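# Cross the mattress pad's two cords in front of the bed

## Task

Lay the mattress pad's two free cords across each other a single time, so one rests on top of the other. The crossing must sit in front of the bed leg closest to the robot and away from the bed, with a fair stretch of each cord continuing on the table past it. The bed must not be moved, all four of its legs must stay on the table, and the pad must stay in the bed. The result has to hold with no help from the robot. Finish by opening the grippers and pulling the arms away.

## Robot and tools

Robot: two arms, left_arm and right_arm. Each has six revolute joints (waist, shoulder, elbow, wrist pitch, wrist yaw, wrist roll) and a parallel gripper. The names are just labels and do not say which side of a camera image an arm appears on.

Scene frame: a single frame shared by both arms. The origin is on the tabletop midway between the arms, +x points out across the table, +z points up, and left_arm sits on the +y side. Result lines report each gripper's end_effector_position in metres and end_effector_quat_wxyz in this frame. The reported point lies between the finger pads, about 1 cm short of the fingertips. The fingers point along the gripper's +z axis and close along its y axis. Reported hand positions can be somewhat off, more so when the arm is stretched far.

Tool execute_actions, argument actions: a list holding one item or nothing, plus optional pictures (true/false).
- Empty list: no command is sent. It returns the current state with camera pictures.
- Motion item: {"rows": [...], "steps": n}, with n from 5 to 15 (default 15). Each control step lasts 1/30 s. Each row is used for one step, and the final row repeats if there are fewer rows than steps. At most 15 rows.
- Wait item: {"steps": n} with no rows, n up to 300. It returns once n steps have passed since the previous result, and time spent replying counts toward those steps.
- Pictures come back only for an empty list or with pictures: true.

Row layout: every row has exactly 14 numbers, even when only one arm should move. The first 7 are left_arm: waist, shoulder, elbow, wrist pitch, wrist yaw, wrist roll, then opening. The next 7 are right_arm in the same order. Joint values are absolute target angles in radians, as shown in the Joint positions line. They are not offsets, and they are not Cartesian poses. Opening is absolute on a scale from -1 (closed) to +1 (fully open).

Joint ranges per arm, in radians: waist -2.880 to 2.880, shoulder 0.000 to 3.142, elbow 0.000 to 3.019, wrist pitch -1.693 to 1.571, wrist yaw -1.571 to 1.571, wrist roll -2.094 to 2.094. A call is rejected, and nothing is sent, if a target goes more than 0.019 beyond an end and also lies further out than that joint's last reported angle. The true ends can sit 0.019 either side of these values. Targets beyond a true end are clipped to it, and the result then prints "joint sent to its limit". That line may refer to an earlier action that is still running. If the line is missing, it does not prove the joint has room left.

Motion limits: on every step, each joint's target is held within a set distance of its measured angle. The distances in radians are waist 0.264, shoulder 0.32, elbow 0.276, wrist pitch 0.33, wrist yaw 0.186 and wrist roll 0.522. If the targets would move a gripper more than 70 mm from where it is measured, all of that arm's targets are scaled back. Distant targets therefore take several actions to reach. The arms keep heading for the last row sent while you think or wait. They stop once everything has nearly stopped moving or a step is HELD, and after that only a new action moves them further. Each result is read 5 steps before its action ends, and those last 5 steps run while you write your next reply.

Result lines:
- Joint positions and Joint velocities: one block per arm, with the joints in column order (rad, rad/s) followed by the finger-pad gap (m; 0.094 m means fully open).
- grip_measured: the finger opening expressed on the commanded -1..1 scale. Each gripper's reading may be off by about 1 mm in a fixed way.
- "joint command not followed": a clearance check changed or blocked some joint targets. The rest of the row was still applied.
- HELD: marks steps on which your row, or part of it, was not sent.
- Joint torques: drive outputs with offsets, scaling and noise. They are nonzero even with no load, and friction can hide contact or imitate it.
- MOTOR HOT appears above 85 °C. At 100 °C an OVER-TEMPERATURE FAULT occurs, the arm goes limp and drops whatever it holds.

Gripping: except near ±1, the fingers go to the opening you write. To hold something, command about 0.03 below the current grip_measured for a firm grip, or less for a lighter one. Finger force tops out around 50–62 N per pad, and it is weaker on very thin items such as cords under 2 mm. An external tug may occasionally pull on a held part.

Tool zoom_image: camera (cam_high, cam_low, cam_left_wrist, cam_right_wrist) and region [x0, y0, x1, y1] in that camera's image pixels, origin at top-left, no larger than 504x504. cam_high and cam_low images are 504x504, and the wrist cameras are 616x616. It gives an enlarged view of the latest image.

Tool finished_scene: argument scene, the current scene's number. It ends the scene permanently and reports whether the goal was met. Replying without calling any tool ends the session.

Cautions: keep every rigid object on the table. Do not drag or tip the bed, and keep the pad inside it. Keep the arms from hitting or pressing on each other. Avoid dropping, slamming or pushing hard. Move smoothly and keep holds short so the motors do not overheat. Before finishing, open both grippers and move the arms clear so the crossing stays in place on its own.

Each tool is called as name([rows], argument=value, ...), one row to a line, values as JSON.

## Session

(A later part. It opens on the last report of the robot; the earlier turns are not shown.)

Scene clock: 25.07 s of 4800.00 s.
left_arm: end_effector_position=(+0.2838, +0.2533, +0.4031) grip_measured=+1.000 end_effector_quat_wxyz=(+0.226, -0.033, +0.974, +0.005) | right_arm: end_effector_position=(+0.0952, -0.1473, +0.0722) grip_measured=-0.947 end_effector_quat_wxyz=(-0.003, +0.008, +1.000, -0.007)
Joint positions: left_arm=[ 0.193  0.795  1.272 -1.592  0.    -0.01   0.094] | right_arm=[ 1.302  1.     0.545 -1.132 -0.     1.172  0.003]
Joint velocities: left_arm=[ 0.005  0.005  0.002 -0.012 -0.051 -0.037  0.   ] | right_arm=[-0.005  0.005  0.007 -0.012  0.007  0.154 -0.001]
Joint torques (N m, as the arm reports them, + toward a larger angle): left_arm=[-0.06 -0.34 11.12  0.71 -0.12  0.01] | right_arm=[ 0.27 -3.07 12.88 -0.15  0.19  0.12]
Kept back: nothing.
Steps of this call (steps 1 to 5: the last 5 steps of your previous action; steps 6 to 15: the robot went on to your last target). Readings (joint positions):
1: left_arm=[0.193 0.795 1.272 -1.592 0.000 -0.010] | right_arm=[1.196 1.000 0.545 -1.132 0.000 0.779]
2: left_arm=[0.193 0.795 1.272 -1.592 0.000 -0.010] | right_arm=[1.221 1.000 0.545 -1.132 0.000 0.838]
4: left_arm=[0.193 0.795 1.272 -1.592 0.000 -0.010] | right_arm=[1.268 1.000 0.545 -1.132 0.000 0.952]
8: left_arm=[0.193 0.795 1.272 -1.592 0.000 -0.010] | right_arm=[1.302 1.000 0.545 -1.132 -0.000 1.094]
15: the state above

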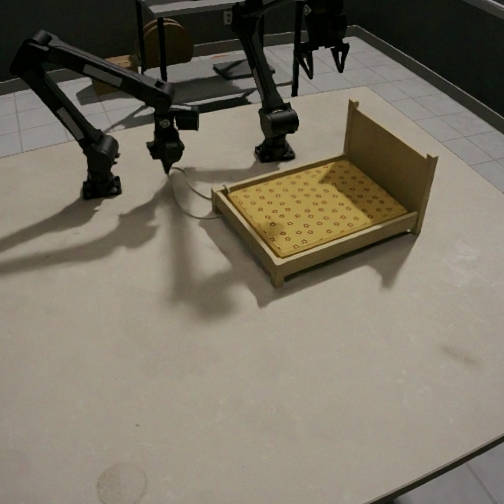

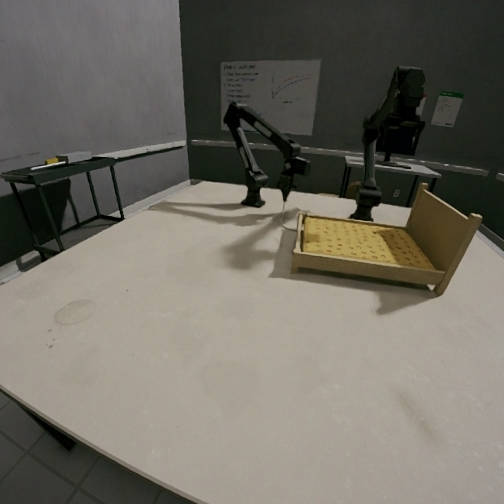

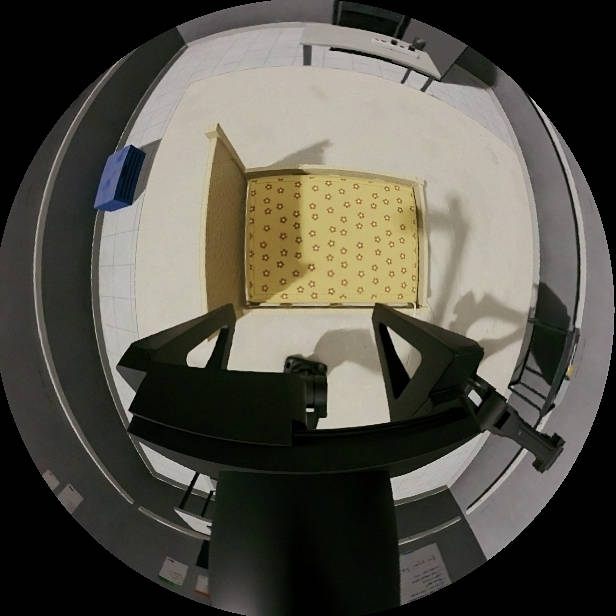

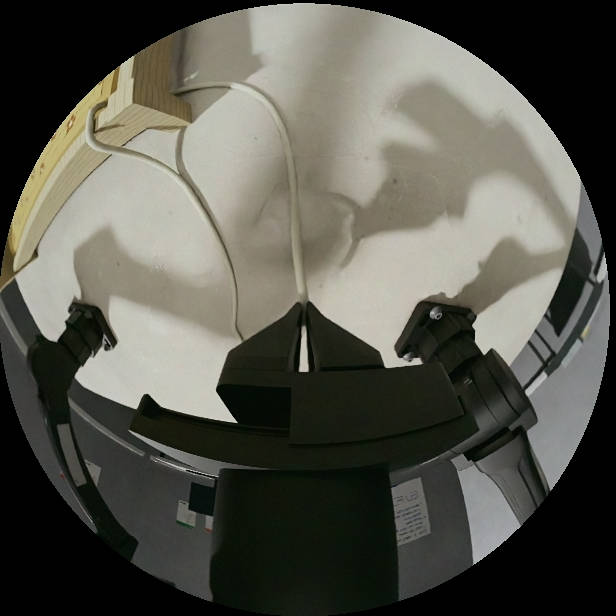

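execute_actions([
  {"rows":[[0.2,0.8,1.3,-1.6,0,0,1,1.31,1.01,0.615,-1.135,0,1.23,-0.965],[0.2,0.8,1.3,-1.6,0,0,1,1.32,1.025,0.63,-1.13,0,1.26,-0.965],[0.2,0.8,1.3,-1.6,0,0,1,1.33,1.04,0.64,-1.125,0,1.29,-0.965],[0.2,0.8,1.3,-1.6,0,0,1,1.34,1.055,0.65,-1.12,0,1.32,-0.965],[0.2,0.8,1.3,-1.6,0,0,1,1.35,1.07,0.66,-1.115,0,1.35,-0.965],[0.2,0.8,1.3,-1.6,0,0,1,1.36,1.085,0.67,-1.11,0,1.38,-0.965],[0.2,0.8,1.3,-1.6,0,0,1,1.37,1.1,0.68,-1.105,0,1.41,-0.965],[0.2,0.8,1.3,-1.6,0,0,1,1.38,1.115,0.69,-1.1,0,1.44,-0.965],[0.2,0.8,1.3,-1.6,0,0,1,1.39,1.13,0.70,-1.095,0,1.47,-0.965],[0.2,0.8,1.3,-1.6,0,0,1,1.40,1.145,0.71,-1.09,0,1.5,-0.965],[0.2,0.8,1.3,-1.6,0,0,1,1.41,1.16,0.72,-1.085,0,1.53,-0.965],[0.2,0.8,1.3,-1.6,0,0,1,1.42,1.175,0.73,-1.08,0,1.56,-0.965],[0.2,0.8,1.3,-1.6,0,0,1,1.43,1.19,0.74,-1.075,0,1.59,-0.965],[0.2,0.8,1.3,-1.6,0,0,1,1.44,1.205,0.755,-1.07,0,1.62,-0.965],[0.2,0.8,1.3,-1.6,0,0,1,1.45,1.22,0.77,-1.065,0,1.65,-0.965]],"steps":15},
])

execute_actions([
  {"rows":[[0.2,0.8,1.3,-1.6,0,0,1,1.455,1.235,0.78,-1.06,0,1.68,-0.965],[0.2,0.8,1.3,-1.6,0,0,1,1.46,1.25,0.79,-1.057,0,1.71,-0.965],[0.2,0.8,1.3,-1.6,0,0,1,1.465,1.265,0.80,-1.054,0,1.74,-0.965],[0.2,0.8,1.3,-1.6,0,0,1,1.47,1.28,0.81,-1.05,0,1.77,-0.965],[0.2,0.8,1.3,-1.6,0,0,1,1.475,1.295,0.82,-1.047,0,1.8,-0.965],[0.2,0.8,1.3,-1.6,0,0,1,1.48,1.31,0.83,-1.044,0,1.83,-0.965],[0.2,0.8,1.3,-1.6,0,0,1,1.485,1.325,0.84,-1.04,0,1.86,-0.965],[0.2,0.8,1.3,-1.6,0,0,1,1.49,1.34,0.85,-1.037,0,1.89,-0.965],[0.2,0.8,1.3,-1.6,0,0,1,1.495,1.355,0.865,-1.034,0,1.92,-0.965],[0.2,0.8,1.3,-1.6,0,0,1,1.5,1.37,0.88,-1.03,0,1.95,-0.965],[0.2,0.8,1.3,-1.6,0,0,1,1.505,1.385,0.89,-1.027,0,1.98,-0.965],[0.2,0.8,1.3,-1.6,0,0,1,1.51,1.40,0.9,-1.024,0,2.01,-0.965],[0.2,0.8,1.3,-1.6,0,0,1,1.515,1.415,0.91,-1.02,0,2.04,-0.965],[0.2,0.8,1.3,-1.6,0,0,1,1.52,1.43,0.92,-1.017,0,2.07,-0.965],[0.2,0.8,1.3,-1.6,0,0,1,1.52,1.44,0.93,-1.015,0,2.07,-0.965]],"steps":15},
])

execute_actions([
  {"steps":15},
], pictures=true)

Scene clock: 26.00 s of 4800.00 s.
left_arm: end_effector_position=(+0.2838, +0.2533, +0.4031) grip_measured=+1.000 end_effector_quat_wxyz=(+0.226, -0.033, +0.974, +0.005) | right_arm: end_effector_position=(+0.0945, -0.1026, +0.0832) grip_measured=-0.947 end_effector_quat_wxyz=(+0.000, +0.074, +0.997, +0.000)
Joint positions: left_arm=[ 0.193  0.795  1.272 -1.592  0.    -0.01   0.094] | right_arm=[ 1.375  1.106  0.643 -1.108 -0.     1.377  0.002]
Joint velocities: left_arm=[ 0.005 -0.005 -0.017 -0.022 -0.037  0.022  0.   ] | right_arm=[ 0.317  0.493  0.32   0.144  0.037  0.784 -0.   ]
Joint torques (N m, as the arm reports them, + toward a larger angle): left_arm=[ 0.13 -0.21 11.05  0.74 -0.12  0.02] | right_arm=[ 0.96 -3.98 12.31  0.56  0.21  0.13]
Steps of this call (steps 1 to 18: the robot went on to your last target; steps 19 to 28: the first 10 steps of this action). Readings (joint positions):
19: left_arm=[0.193 0.795 1.272 -1.592 0.000 -0.010] | right_arm=[1.302 1.000 0.546 -1.132 -0.000 1.196]
20: left_arm=[0.193 0.795 1.272 -1.592 0.000 -0.010] | right_arm=[1.302 1.001 0.549 -1.132 -0.000 1.205]
22: left_arm=[0.193 0.795 1.272 -1.592 0.000 -0.010] | right_arm=[1.312 1.014 0.566 -1.132 -0.000 1.236]
26: left_arm=[0.193 0.795 1.272 -1.592 0.000 -0.010] | right_arm=[1.353 1.073 0.619 -1.119 -0.000 1.325]
28: the state above

Scene clock: 26.50 s of 4800.00 s.
left_arm: end_effector_position=(+0.2838, +0.2533, +0.4031) grip_measured=+1.000 end_effector_quat_wxyz=(+0.226, -0.033, +0.974, +0.005) | right_arm: end_effector_position=(+0.0849, -0.0238, +0.0773) grip_measured=-0.947 end_effector_quat_wxyz=(-0.000, +0.236, +0.972, +0.000)
Joint positions: left_arm=[ 0.193  0.795  1.272 -1.592  0.    -0.01   0.094] | right_arm=[ 1.483  1.328  0.804 -1.046 -0.     1.814  0.002]
Joint velocities: left_arm=[-0.024 -0.015 -0.007 -0.027 -0.051  0.007  0.   ] | right_arm=[ 0.142  0.435  0.33   0.076  0.007  0.886 -0.001]
Joint torques (N m, as the arm reports them, + toward a larger angle): left_arm=[ 0.   -0.17 11.18  0.67 -0.11  0.01] | right_arm=[ 1.23 -6.48 12.79  0.7   0.22  0.1 ]
Steps of this call (steps 1 to 5: the last 5 steps of your previous action; steps 6 to 15: the first 10 steps of this action). Readings (joint positions):
6: left_arm=[0.193 0.795 1.272 -1.592 0.000 -0.010] | right_arm=[1.434 1.197 0.704 -1.079 -0.000 1.547]
7: left_arm=[0.193 0.795 1.272 -1.592 0.000 -0.010] | right_arm=[1.443 1.212 0.715 -1.075 -0.000 1.576]
9: left_arm=[0.193 0.795 1.272 -1.592 0.000 -0.010] | right_arm=[1.456 1.241 0.739 -1.066 -0.000 1.635]
13: left_arm=[0.193 0.795 1.272 -1.592 0.000 -0.010] | right_arm=[1.474 1.299 0.783 -1.051 -0.000 1.754]
15: the state above

Scene clock: 27.00 s of 4800.00 s.
left_arm: end_effector_position=(+0.2838, +0.2533, +0.4031) grip_measured=+1.000 end_effector_quat_wxyz=(+0.226, -0.033, +0.974, +0.005) | right_arm: end_effector_position=(+0.0814, +0.0137, +0.0694) grip_measured=-0.947 end_effector_quat_wxyz=(-0.000, +0.333, +0.943, +0.001)
Joint positions: left_arm=[ 0.193  0.795  1.272 -1.592  0.    -0.01   0.094] | right_arm=[ 1.516  1.434  0.884 -1.019 -0.     2.051  0.002]
Joint velocities: left_arm=[-0.015 -0.005  0.012 -0.012 -0.007 -0.051  0.   ] | right_arm=[ 0.015 -0.024  0.002 -0.012  0.051  0.081 -0.001]
Joint torques (N m, as the arm reports them, + toward a larger angle): left_arm=[ 0.07 -0.22 11.21  0.68 -0.11  0.  ] | right_arm=[ 0.98 -8.27 11.67  0.42  0.2   0.07]
Kept back: nothing.
Steps of this call (steps 1 to 5: the last 5 steps of your previous action; steps 6 to 15: the robot went on to your last target). Readings (joint positions):
1: left_arm=[0.193 0.795 1.272 -1.592 0.000 -0.010] | right_arm=[1.488 1.344 0.816 -1.043 -0.000 1.844]
2: left_arm=[0.193 0.795 1.272 -1.592 0.000 -0.010] | right_arm=[1.493 1.358 0.828 -1.039 -0.000 1.874]
4: left_arm=[0.193 0.795 1.272 -1.592 0.000 -0.010] | right_arm=[1.503 1.389 0.851 -1.032 -0.000 1.933]
8: left_arm=[0.193 0.795 1.272 -1.592 0.000 -0.010] | right_arm=[1.516 1.431 0.883 -1.021 -0.000 2.009]
15: the state above

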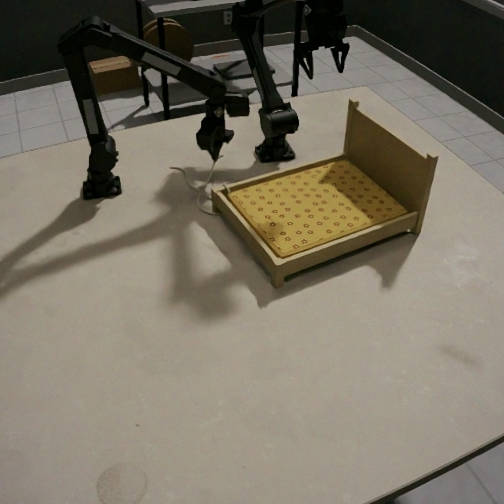

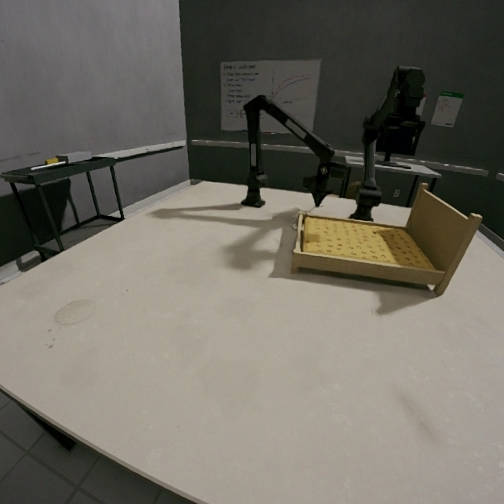

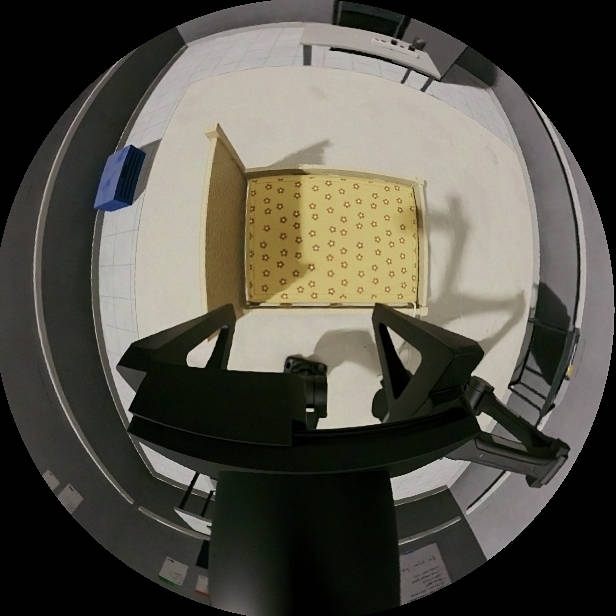

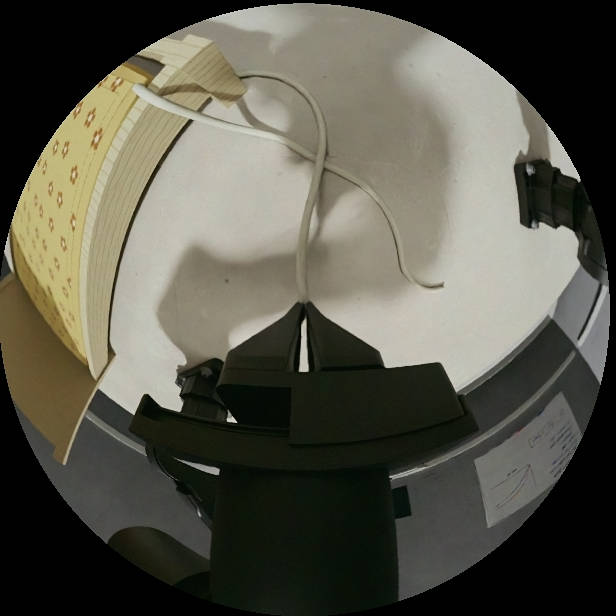

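execute_actions([
  {"rows":[[0.2,0.8,1.3,-1.6,0,0,1,1.524,1.445,0.87,-1.0,0,2.07,-0.965],[0.2,0.8,1.3,-1.6,0,0,1,1.528,1.452,0.864,-0.988,0,2.07,-0.965],[0.2,0.8,1.3,-1.6,0,0,1,1.532,1.459,0.858,-0.976,0,2.07,-0.965],[0.2,0.8,1.3,-1.6,0,0,1,1.536,1.466,0.852,-0.964,0,2.07,-0.965],[0.2,0.8,1.3,-1.6,0,0,1,1.54,1.473,0.846,-0.952,0,2.07,-0.965],[0.2,0.8,1.3,-1.6,0,0,1,1.544,1.48,0.84,-0.94,0,2.07,-0.965],[0.2,0.8,1.3,-1.6,0,0,1,1.548,1.487,0.835,-0.928,0,2.07,-0.965],[0.2,0.8,1.3,-1.6,0,0,1,1.552,1.494,0.83,-0.916,0,2.07,-0.965],[0.2,0.8,1.3,-1.6,0,0,1,1.556,1.501,0.825,-0.904,0,2.07,-0.965],[0.2,0.8,1.3,-1.6,0,0,1,1.56,1.508,0.82,-0.892,0,2.07,-0.965],[0.2,0.8,1.3,-1.6,0,0,1,1.562,1.515,0.815,-0.88,0,2.07,-0.965],[0.2,0.8,1.3,-1.6,0,0,1,1.564,1.522,0.81,-0.868,0,2.07,-0.965],[0.2,0.8,1.3,-1.6,0,0,1,1.564,1.528,0.806,-0.856,0,2.07,-0.965],[0.2,0.8,1.3,-1.6,0,0,1,1.564,1.533,0.803,-0.848,0,2.07,-0.965],[0.2,0.8,1.3,-1.6,0,0,1,1.564,1.537,0.80,-0.84,0,2.07,-0.965]],"steps":15},
])

execute_actions([
  {"steps":14},
])

Scene clock: 27.73 s of 4800.00 s.
left_arm: end_effector_position=(+0.2838, +0.2533, +0.4031) grip_measured=+1.000 end_effector_quat_wxyz=(+0.226, -0.033, +0.974, +0.005) | right_arm: end_effector_position=(+0.0719, +0.0188, +0.0441) grip_measured=-0.947 end_effector_quat_wxyz=(-0.002, +0.325, +0.946, +0.010)
Joint positions: left_arm=[ 0.193  0.795  1.272 -1.592  0.    -0.01   0.094] | right_arm=[ 1.545  1.473  0.846 -0.924 -0.     2.062  0.002]
Joint velocities: left_arm=[ 0.005  0.005 -0.002 -0.002 -0.022 -0.037  0.   ] | right_arm=[ 0.132  0.298 -0.168  0.349 -0.037  0.007 -0.001]
Joint torques (N m, as the arm reports them, + toward a larger angle): left_arm=[ 0.06 -0.27 11.18  0.66 -0.11  0.  ] | right_arm=[ 1.2  -7.35  6.31  0.5   0.19  0.12]
Steps of this call (steps 1 to 12: the robot went on to your last target; steps 13 to 22: the first 10 steps of this action). Readings (joint positions):
13: left_arm=[0.193 0.795 1.272 -1.592 0.000 -0.010] | right_arm=[1.516 1.434 0.884 -1.018 -0.000 2.061]
14: left_arm=[0.193 0.795 1.272 -1.592 0.000 -0.010] | right_arm=[1.516 1.434 0.883 -1.013 -0.000 2.061]
16: left_arm=[0.193 0.795 1.272 -1.592 0.000 -0.010] | right_arm=[1.519 1.435 0.879 -0.993 -0.000 2.062]
20: left_arm=[0.193 0.795 1.272 -1.592 0.000 -0.010] | right_arm=[1.535 1.455 0.859 -0.947 -0.000 2.062]
22: the state above

Scene clock: 28.20 s of 4800.00 s.
left_arm: end_effector_position=(+0.2838, +0.2533, +0.4031) grip_measured=+1.000 end_effector_quat_wxyz=(+0.226, -0.033, +0.974, +0.005) | right_arm: end_effector_position=(+0.0658, +0.0155, +0.0145) grip_measured=-0.947 end_effector_quat_wxyz=(-0.000, +0.318, +0.948, +0.002)
Joint positions: left_arm=[ 0.193  0.795  1.272 -1.592  0.    -0.01   0.094] | right_arm=[ 1.56   1.529  0.811 -0.849 -0.     2.062  0.002]
Joint velocities: left_arm=[-0.005  0.005 -0.027  0.002  0.007  0.037  0.   ] | right_arm=[ 0.005  0.015 -0.017 -0.007  0.051 -0.022  0.   ]
Joint torques (N m, as the arm reports them, + toward a larger angle): left_arm=[-0.03 -0.53 11.09  0.76 -0.12  0.  ] | right_arm=[ 0.79 -8.62  6.06  0.6   0.2   0.12]
Kept back: nothing.
Steps of this call (steps 1 to 5: the last 5 steps of your previous action; steps 6 to 14: the robot went on to your last target). Readings (joint positions):
1: left_arm=[0.193 0.795 1.272 -1.592 0.000 -0.010] | right_arm=[1.549 1.483 0.840 -0.912 -0.000 2.062]
2: left_arm=[0.193 0.795 1.272 -1.592 0.000 -0.010] | right_arm=[1.553 1.492 0.834 -0.900 -0.000 2.062]
4: left_arm=[0.193 0.795 1.272 -1.592 0.000 -0.010] | right_arm=[1.558 1.509 0.823 -0.878 -0.000 2.062]
8: left_arm=[0.193 0.795 1.272 -1.592 0.000 -0.010] | right_arm=[1.560 1.528 0.811 -0.853 -0.000 2.062]
14: the state above

execute_actions([
  {"rows":[[0.2,0.8,1.3,-1.6,0,0,1,1.564,1.545,0.80,-0.835,0,2.07,-0.965],[0.2,0.8,1.3,-1.6,0,0,1,1.564,1.552,0.80,-0.83,0,2.07,-0.965],[0.2,0.8,1.3,-1.6,0,0,1,1.564,1.552,0.80,-0.83,0,2.07,-0.965],[0.2,0.8,1.3,-1.6,0,0,1,1.564,1.552,0.80,-0.83,0,2.07,-0.965],[0.2,0.8,1.3,-1.6,0,0,1,1.564,1.552,0.80,-0.83,0,2.07,-0.965],[0.2,0.8,1.3,-1.6,0,0,1,1.564,1.552,0.80,-0.83,0,2.07,-0.965],[0.2,0.8,1.3,-1.6,0,0,1,1.564,1.552,0.80,-0.83,0,2.07,-0.965],[0.2,0.8,1.3,-1.6,0,0,1,1.564,1.552,0.80,-0.83,0,2.07,-0.9],[0.2,0.8,1.3,-1.6,0,0,1,1.564,1.552,0.80,-0.83,0,2.07,-0.8],[0.2,0.8,1.3,-1.6,0,0,1,1.564,1.552,0.80,-0.83,0,2.07,-0.65],[0.2,0.8,1.3,-1.6,0,0,1,1.564,1.552,0.80,-0.83,0,2.07,-0.5],[0.2,0.8,1.3,-1.6,0,0,1,1.564,1.552,0.80,-0.83,0,2.07,-0.4]],"steps":15},
])

execute_actions([
  {"rows":[[0.2,0.8,1.3,-1.6,0,0,1,1.564,1.53,0.85,-0.85,0,2.07,-0.4],[0.2,0.8,1.3,-1.6,0,0,1,1.564,1.51,0.87,-0.88,0,2.07,-0.4],[0.2,0.8,1.3,-1.6,0,0,1,1.564,1.49,0.89,-0.92,0,2.07,-0.4],[0.2,0.8,1.3,-1.6,0,0,1,1.564,1.47,0.91,-0.96,0,2.07,-0.4],[0.2,0.8,1.3,-1.6,0,0,1,1.564,1.45,0.93,-1.0,0,2.07,-0.4],[0.2,0.8,1.3,-1.6,0,0,1,1.564,1.43,0.95,-1.04,0,2.07,-0.4],[0.2,0.8,1.3,-1.6,0,0,1,1.564,1.41,0.97,-1.08,0,2.07,-0.4],[0.2,0.8,1.3,-1.6,0,0,1,1.564,1.39,0.99,-1.12,0,2.07,-0.4],[0.2,0.8,1.3,-1.6,0,0,1,1.564,1.37,1.01,-1.16,0,2.07,-0.4],[0.2,0.8,1.3,-1.6,0,0,1,1.564,1.35,1.03,-1.2,0,2.07,-0.4],[0.2,0.8,1.3,-1.6,0,0,1,1.564,1.33,1.05,-1.24,0,2.07,-0.4]],"steps":15},
])

execute_actions([
  {"steps":12},
], pictures=true)

Scene clock: 29.03 s of 4800.00 s.
left_arm: end_effector_position=(+0.2838, +0.2533, +0.4031) grip_measured=+1.000 end_effector_quat_wxyz=(+0.226, -0.033, +0.974, +0.005) | right_arm: end_effector_position=(+0.0661, +0.0173, +0.0124) grip_measured=-0.728 end_effector_quat_wxyz=(-0.001, +0.318, +0.948, +0.004)
Joint positions: left_arm=[ 0.193  0.795  1.272 -1.592  0.    -0.01   0.094] | right_arm=[ 1.56   1.535  0.811 -0.838 -0.     2.062  0.013]
Joint velocities: left_arm=[ 0.005  0.005  0.012 -0.002 -0.095 -0.007  0.   ] | right_arm=[-0.005 -0.015 -0.012 -0.012  0.051 -0.007  0.156]
Joint torques (N m, as the arm reports them, + toward a larger angle): left_arm=[-0.17 -0.01 11.16  0.72 -0.1  -0.01] | right_arm=[ 0.84 -8.48  6.08  0.63  0.19  0.11]
Steps of this call (steps 1 to 15: the robot went on to your last target; steps 16 to 25: the first 10 steps of this action). Readings (joint positions):
16: left_arm=[0.193 0.795 1.272 -1.592 0.000 -0.010] | right_arm=[1.560 1.529 0.811 -0.847 -0.000 2.062]
17: left_arm=[0.193 0.795 1.272 -1.592 0.000 -0.010] | right_arm=[1.560 1.529 0.811 -0.845 -0.000 2.062]
19: left_arm=[0.193 0.795 1.272 -1.592 0.000 -0.010] | right_arm=[1.560 1.531 0.811 -0.841 -0.000 2.062]
23: left_arm=[0.193 0.795 1.272 -1.592 0.000 -0.010] | right_arm=[1.560 1.535 0.811 -0.839 -0.000 2.062]
25: the state above

Scene clock: 29.53 s of 4800.00 s.
left_arm: end_effector_position=(+0.2838, +0.2533, +0.4031) grip_measured=+1.000 end_effector_quat_wxyz=(+0.226, -0.033, +0.974, +0.005) | right_arm: end_effector_position=(+0.0656, +0.0143, +0.0878) grip_measured=-0.402 end_effector_quat_wxyz=(+0.002, +0.318, +0.948, -0.013)
Joint positions: left_arm=[ 0.193  0.795  1.272 -1.592  0.    -0.01   0.094] | right_arm=[ 1.56   1.419  0.923 -1.101 -0.     2.062  0.028]
Joint velocities: left_arm=[-0.015 -0.005  0.002  0.007 -0.022 -0.066  0.   ] | right_arm=[-0.005 -0.698  0.652 -1.111 -0.066 -0.081  0.001]
Joint torques (N m, as the arm reports them, + toward a larger angle): left_arm=[-0.12 -0.06 11.11  0.69 -0.13  0.03] | right_arm=[ 0.79 -9.71 12.67  0.05  0.19  0.11]
Steps of this call (steps 1 to 5: the last 5 steps of your previous action; steps 6 to 15: the first 10 steps of this action). Readings (joint positions):
6: left_arm=[0.193 0.795 1.272 -1.592 0.000 -0.010] | right_arm=[1.560 1.535 0.811 -0.839 -0.000 2.062]
7: left_arm=[0.193 0.795 1.272 -1.592 0.000 -0.010] | right_arm=[1.560 1.534 0.812 -0.845 -0.000 2.062]
9: left_arm=[0.193 0.795 1.272 -1.592 0.000 -0.010] | right_arm=[1.560 1.526 0.823 -0.890 -0.000 2.062]
13: left_arm=[0.193 0.795 1.272 -1.592 0.000 -0.010] | right_arm=[1.560 1.464 0.881 -1.030 -0.000 2.062]
15: the state above

Scene clock: 29.93 s of 4800.00 s.
left_arm: end_effector_position=(+0.2838, +0.2533, +0.4031) grip_measured=+1.000 end_effector_quat_wxyz=(+0.226, -0.033, +0.974, +0.005) | right_arm: end_effector_position=(+0.0670, +0.0227, +0.1608) grip_measured=-0.402 end_effector_quat_wxyz=(-0.004, +0.318, +0.948, +0.026)
Joint positions: left_arm=[ 0.193  0.795  1.272 -1.592  0.    -0.01   0.094] | right_arm=[ 1.56   1.312  1.026 -1.233 -0.     2.062  0.028]
Joint velocities: left_arm=[-0.015 -0.015 -0.012 -0.017 -0.037 -0.066  0.   ] | right_arm=[ 0.005  0.083 -0.002 -0.037 -0.007 -0.022 -0.001]
Joint torques (N m, as the arm reports them, + toward a larger angle): left_arm=[ 0.23 -0.23 11.13  0.67 -0.13  0.  ] | right_arm=[ 0.8  -7.24 10.93  0.    0.2   0.12]
Kept back: nothing.
Steps of this call (steps 1 to 5: the last 5 steps of your previous action; steps 6 to 12: the robot went on to your last target). Readings (joint positions):
1: left_arm=[0.193 0.795 1.272 -1.592 0.000 -0.010] | right_arm=[1.560 1.395 0.946 -1.140 -0.000 2.062]
2: left_arm=[0.193 0.795 1.272 -1.592 0.000 -0.010] | right_arm=[1.560 1.371 0.969 -1.174 -0.000 2.062]
4: left_arm=[0.193 0.795 1.272 -1.592 0.000 -0.010] | right_arm=[1.560 1.330 1.004 -1.212 -0.000 2.062]
8: left_arm=[0.193 0.795 1.272 -1.592 0.000 -0.010] | right_arm=[1.560 1.299 1.026 -1.228 -0.000 2.062]
12: the state above

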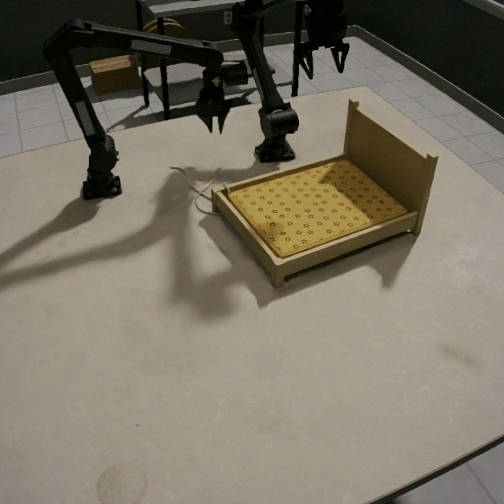

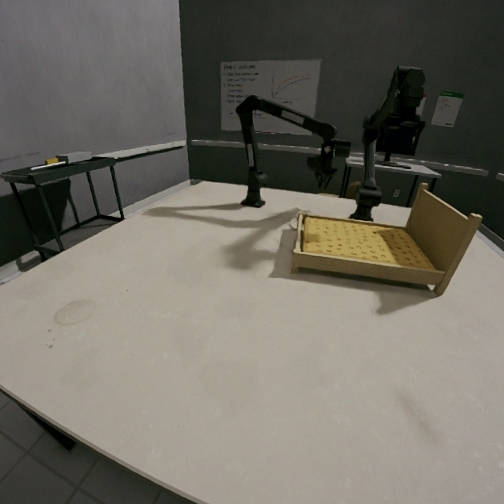

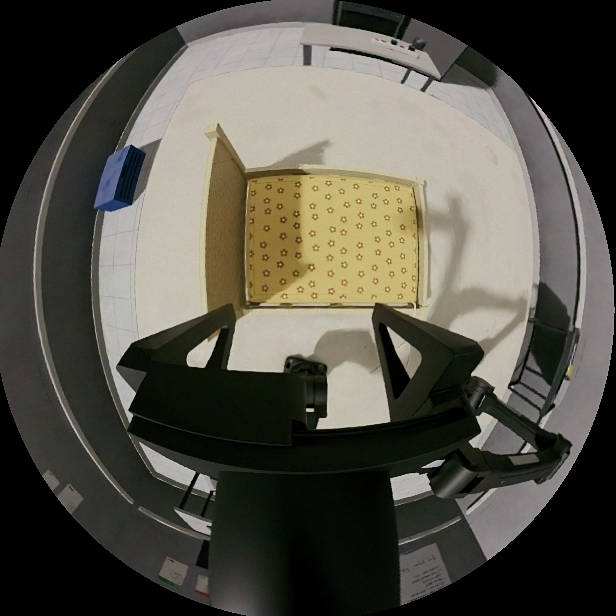

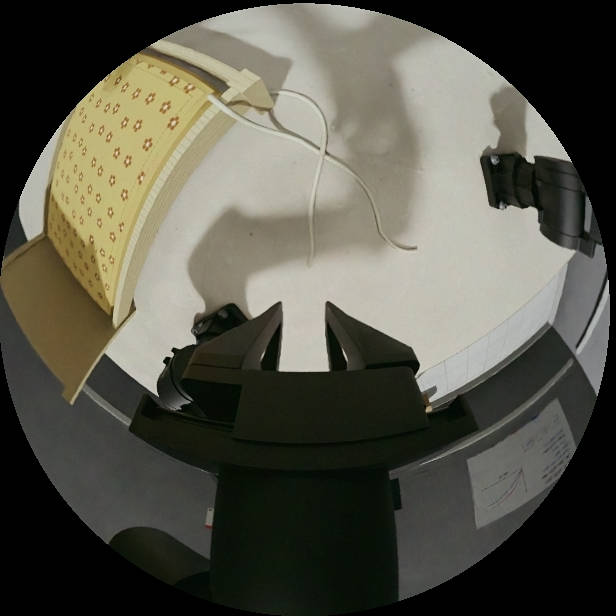

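Good crossing. Move clear.

execute_actions([
  {"rows":[[0.2,0.8,1.3,-1.6,0,0,1,1.4,1.2,1.05,-1.24,0,2.0,0],[0.2,0.8,1.3,-1.6,0,0,1,1.2,1.1,1.05,-1.24,0,1.8,0],[0.2,0.8,1.3,-1.6,0,0,1,0.0,0.9,1.05,-1.24,0,1.5,0]],"steps":15},
])

execute_actions([
  {"steps":40},
])

finished_scene(scene=1)

Scene clock: 30.47 s of 4800.00 s.
left_arm: end_effector_position=(+0.2838, +0.2533, +0.4031) grip_measured=+1.000 end_effector_quat_wxyz=(+0.226, -0.033, +0.974, +0.005) | right_arm: end_effector_position=(+0.1890, -0.0496, +0.2652) grip_measured=-0.002 end_effector_quat_wxyz=(+0.032, +0.347, +0.921, +0.177)
Joint positions: left_arm=[ 0.193  0.795  1.272 -1.592  0.    -0.01   0.094] | right_arm=[ 1.164  1.002  1.026 -1.233 -0.004  1.74   0.047]
Joint velocities: left_arm=[-0.024  0.005  0.002 -0.017 -0.022 -0.007  0.   ] | right_arm=[-1.802 -1.177 -0.002 -0.012  0.022 -1.062 -0.   ]
Joint torques (N m, as the arm reports them, + toward a larger angle): left_arm=[ 0.08 -0.23 11.11  0.81 -0.13  0.  ] | right_arm=[-0.23 -3.26 11.35  0.86  0.34 -0.04]
Steps of this call (steps 1 to 6: the robot went on to your last target; steps 7 to 16: the first 10 steps of this action). Readings (joint positions):
7: left_arm=[0.193 0.795 1.272 -1.592 0.000 -0.010] | right_arm=[1.550 1.312 1.026 -1.233 -0.004 2.056]
8: left_arm=[0.193 0.795 1.272 -1.592 0.000 -0.010] | right_arm=[1.528 1.300 1.026 -1.233 -0.007 2.035]
10: left_arm=[0.193 0.795 1.272 -1.592 0.000 -0.010] | right_arm=[1.452 1.249 1.026 -1.233 -0.006 1.954]
14: left_arm=[0.193 0.795 1.272 -1.592 0.000 -0.010] | right_arm=[1.274 1.086 1.026 -1.233 -0.005 1.809]
16: the state above

Scene clock: 31.80 s of 4800.00 s.
left_arm: end_effector_position=(+0.2838, +0.2533, +0.4031) grip_measured=+1.000 end_effector_quat_wxyz=(+0.226, -0.033, +0.974, +0.005) | right_arm: end_effector_position=(+0.3342, -0.3918, +0.2961) grip_measured=-0.001 end_effector_quat_wxyz=(+0.178, +0.717, +0.658, +0.142)
Joint positions: left_arm=[ 0.193  0.795  1.272 -1.592  0.    -0.01   0.094] | right_arm=[-0.003  0.904  1.026 -1.233  0.002  1.508  0.047]
Joint velocities: left_arm=[-0.015 -0.005 -0.017 -0.012 -0.037 -0.051  0.   ] | right_arm=[-0.005  0.005  0.002 -0.022  0.007  0.051 -0.001]
Joint torques (N m, as the arm reports them, + toward a larger angle): left_arm=[-0.14 -0.3  11.13  0.79 -0.13  0.  ] | right_arm=[ 0.71 -3.87 12.06  0.91  0.14 -0.07]
Kept back: nothing.
Steps of this call (steps 1 to 5: the last 5 steps of your previous action; steps 6 to 40: the robot went on to your last target). Readings (joint positions):
1: left_arm=[0.193 0.795 1.272 -1.592 0.000 -0.010] | right_arm=[1.100 0.965 1.026 -1.233 -0.003 1.706]
2: left_arm=[0.193 0.795 1.272 -1.592 0.000 -0.010] | right_arm=[1.029 0.933 1.026 -1.233 -0.003 1.675]
4: left_arm=[0.193 0.795 1.272 -1.592 0.000 -0.010] | right_arm=[0.869 0.889 1.026 -1.233 -0.002 1.623]
8: left_arm=[0.193 0.795 1.272 -1.592 0.000 -0.010] | right_arm=[0.524 0.879 1.026 -1.233 -0.000 1.559]
40: the state above

The scene is finished: the task was done.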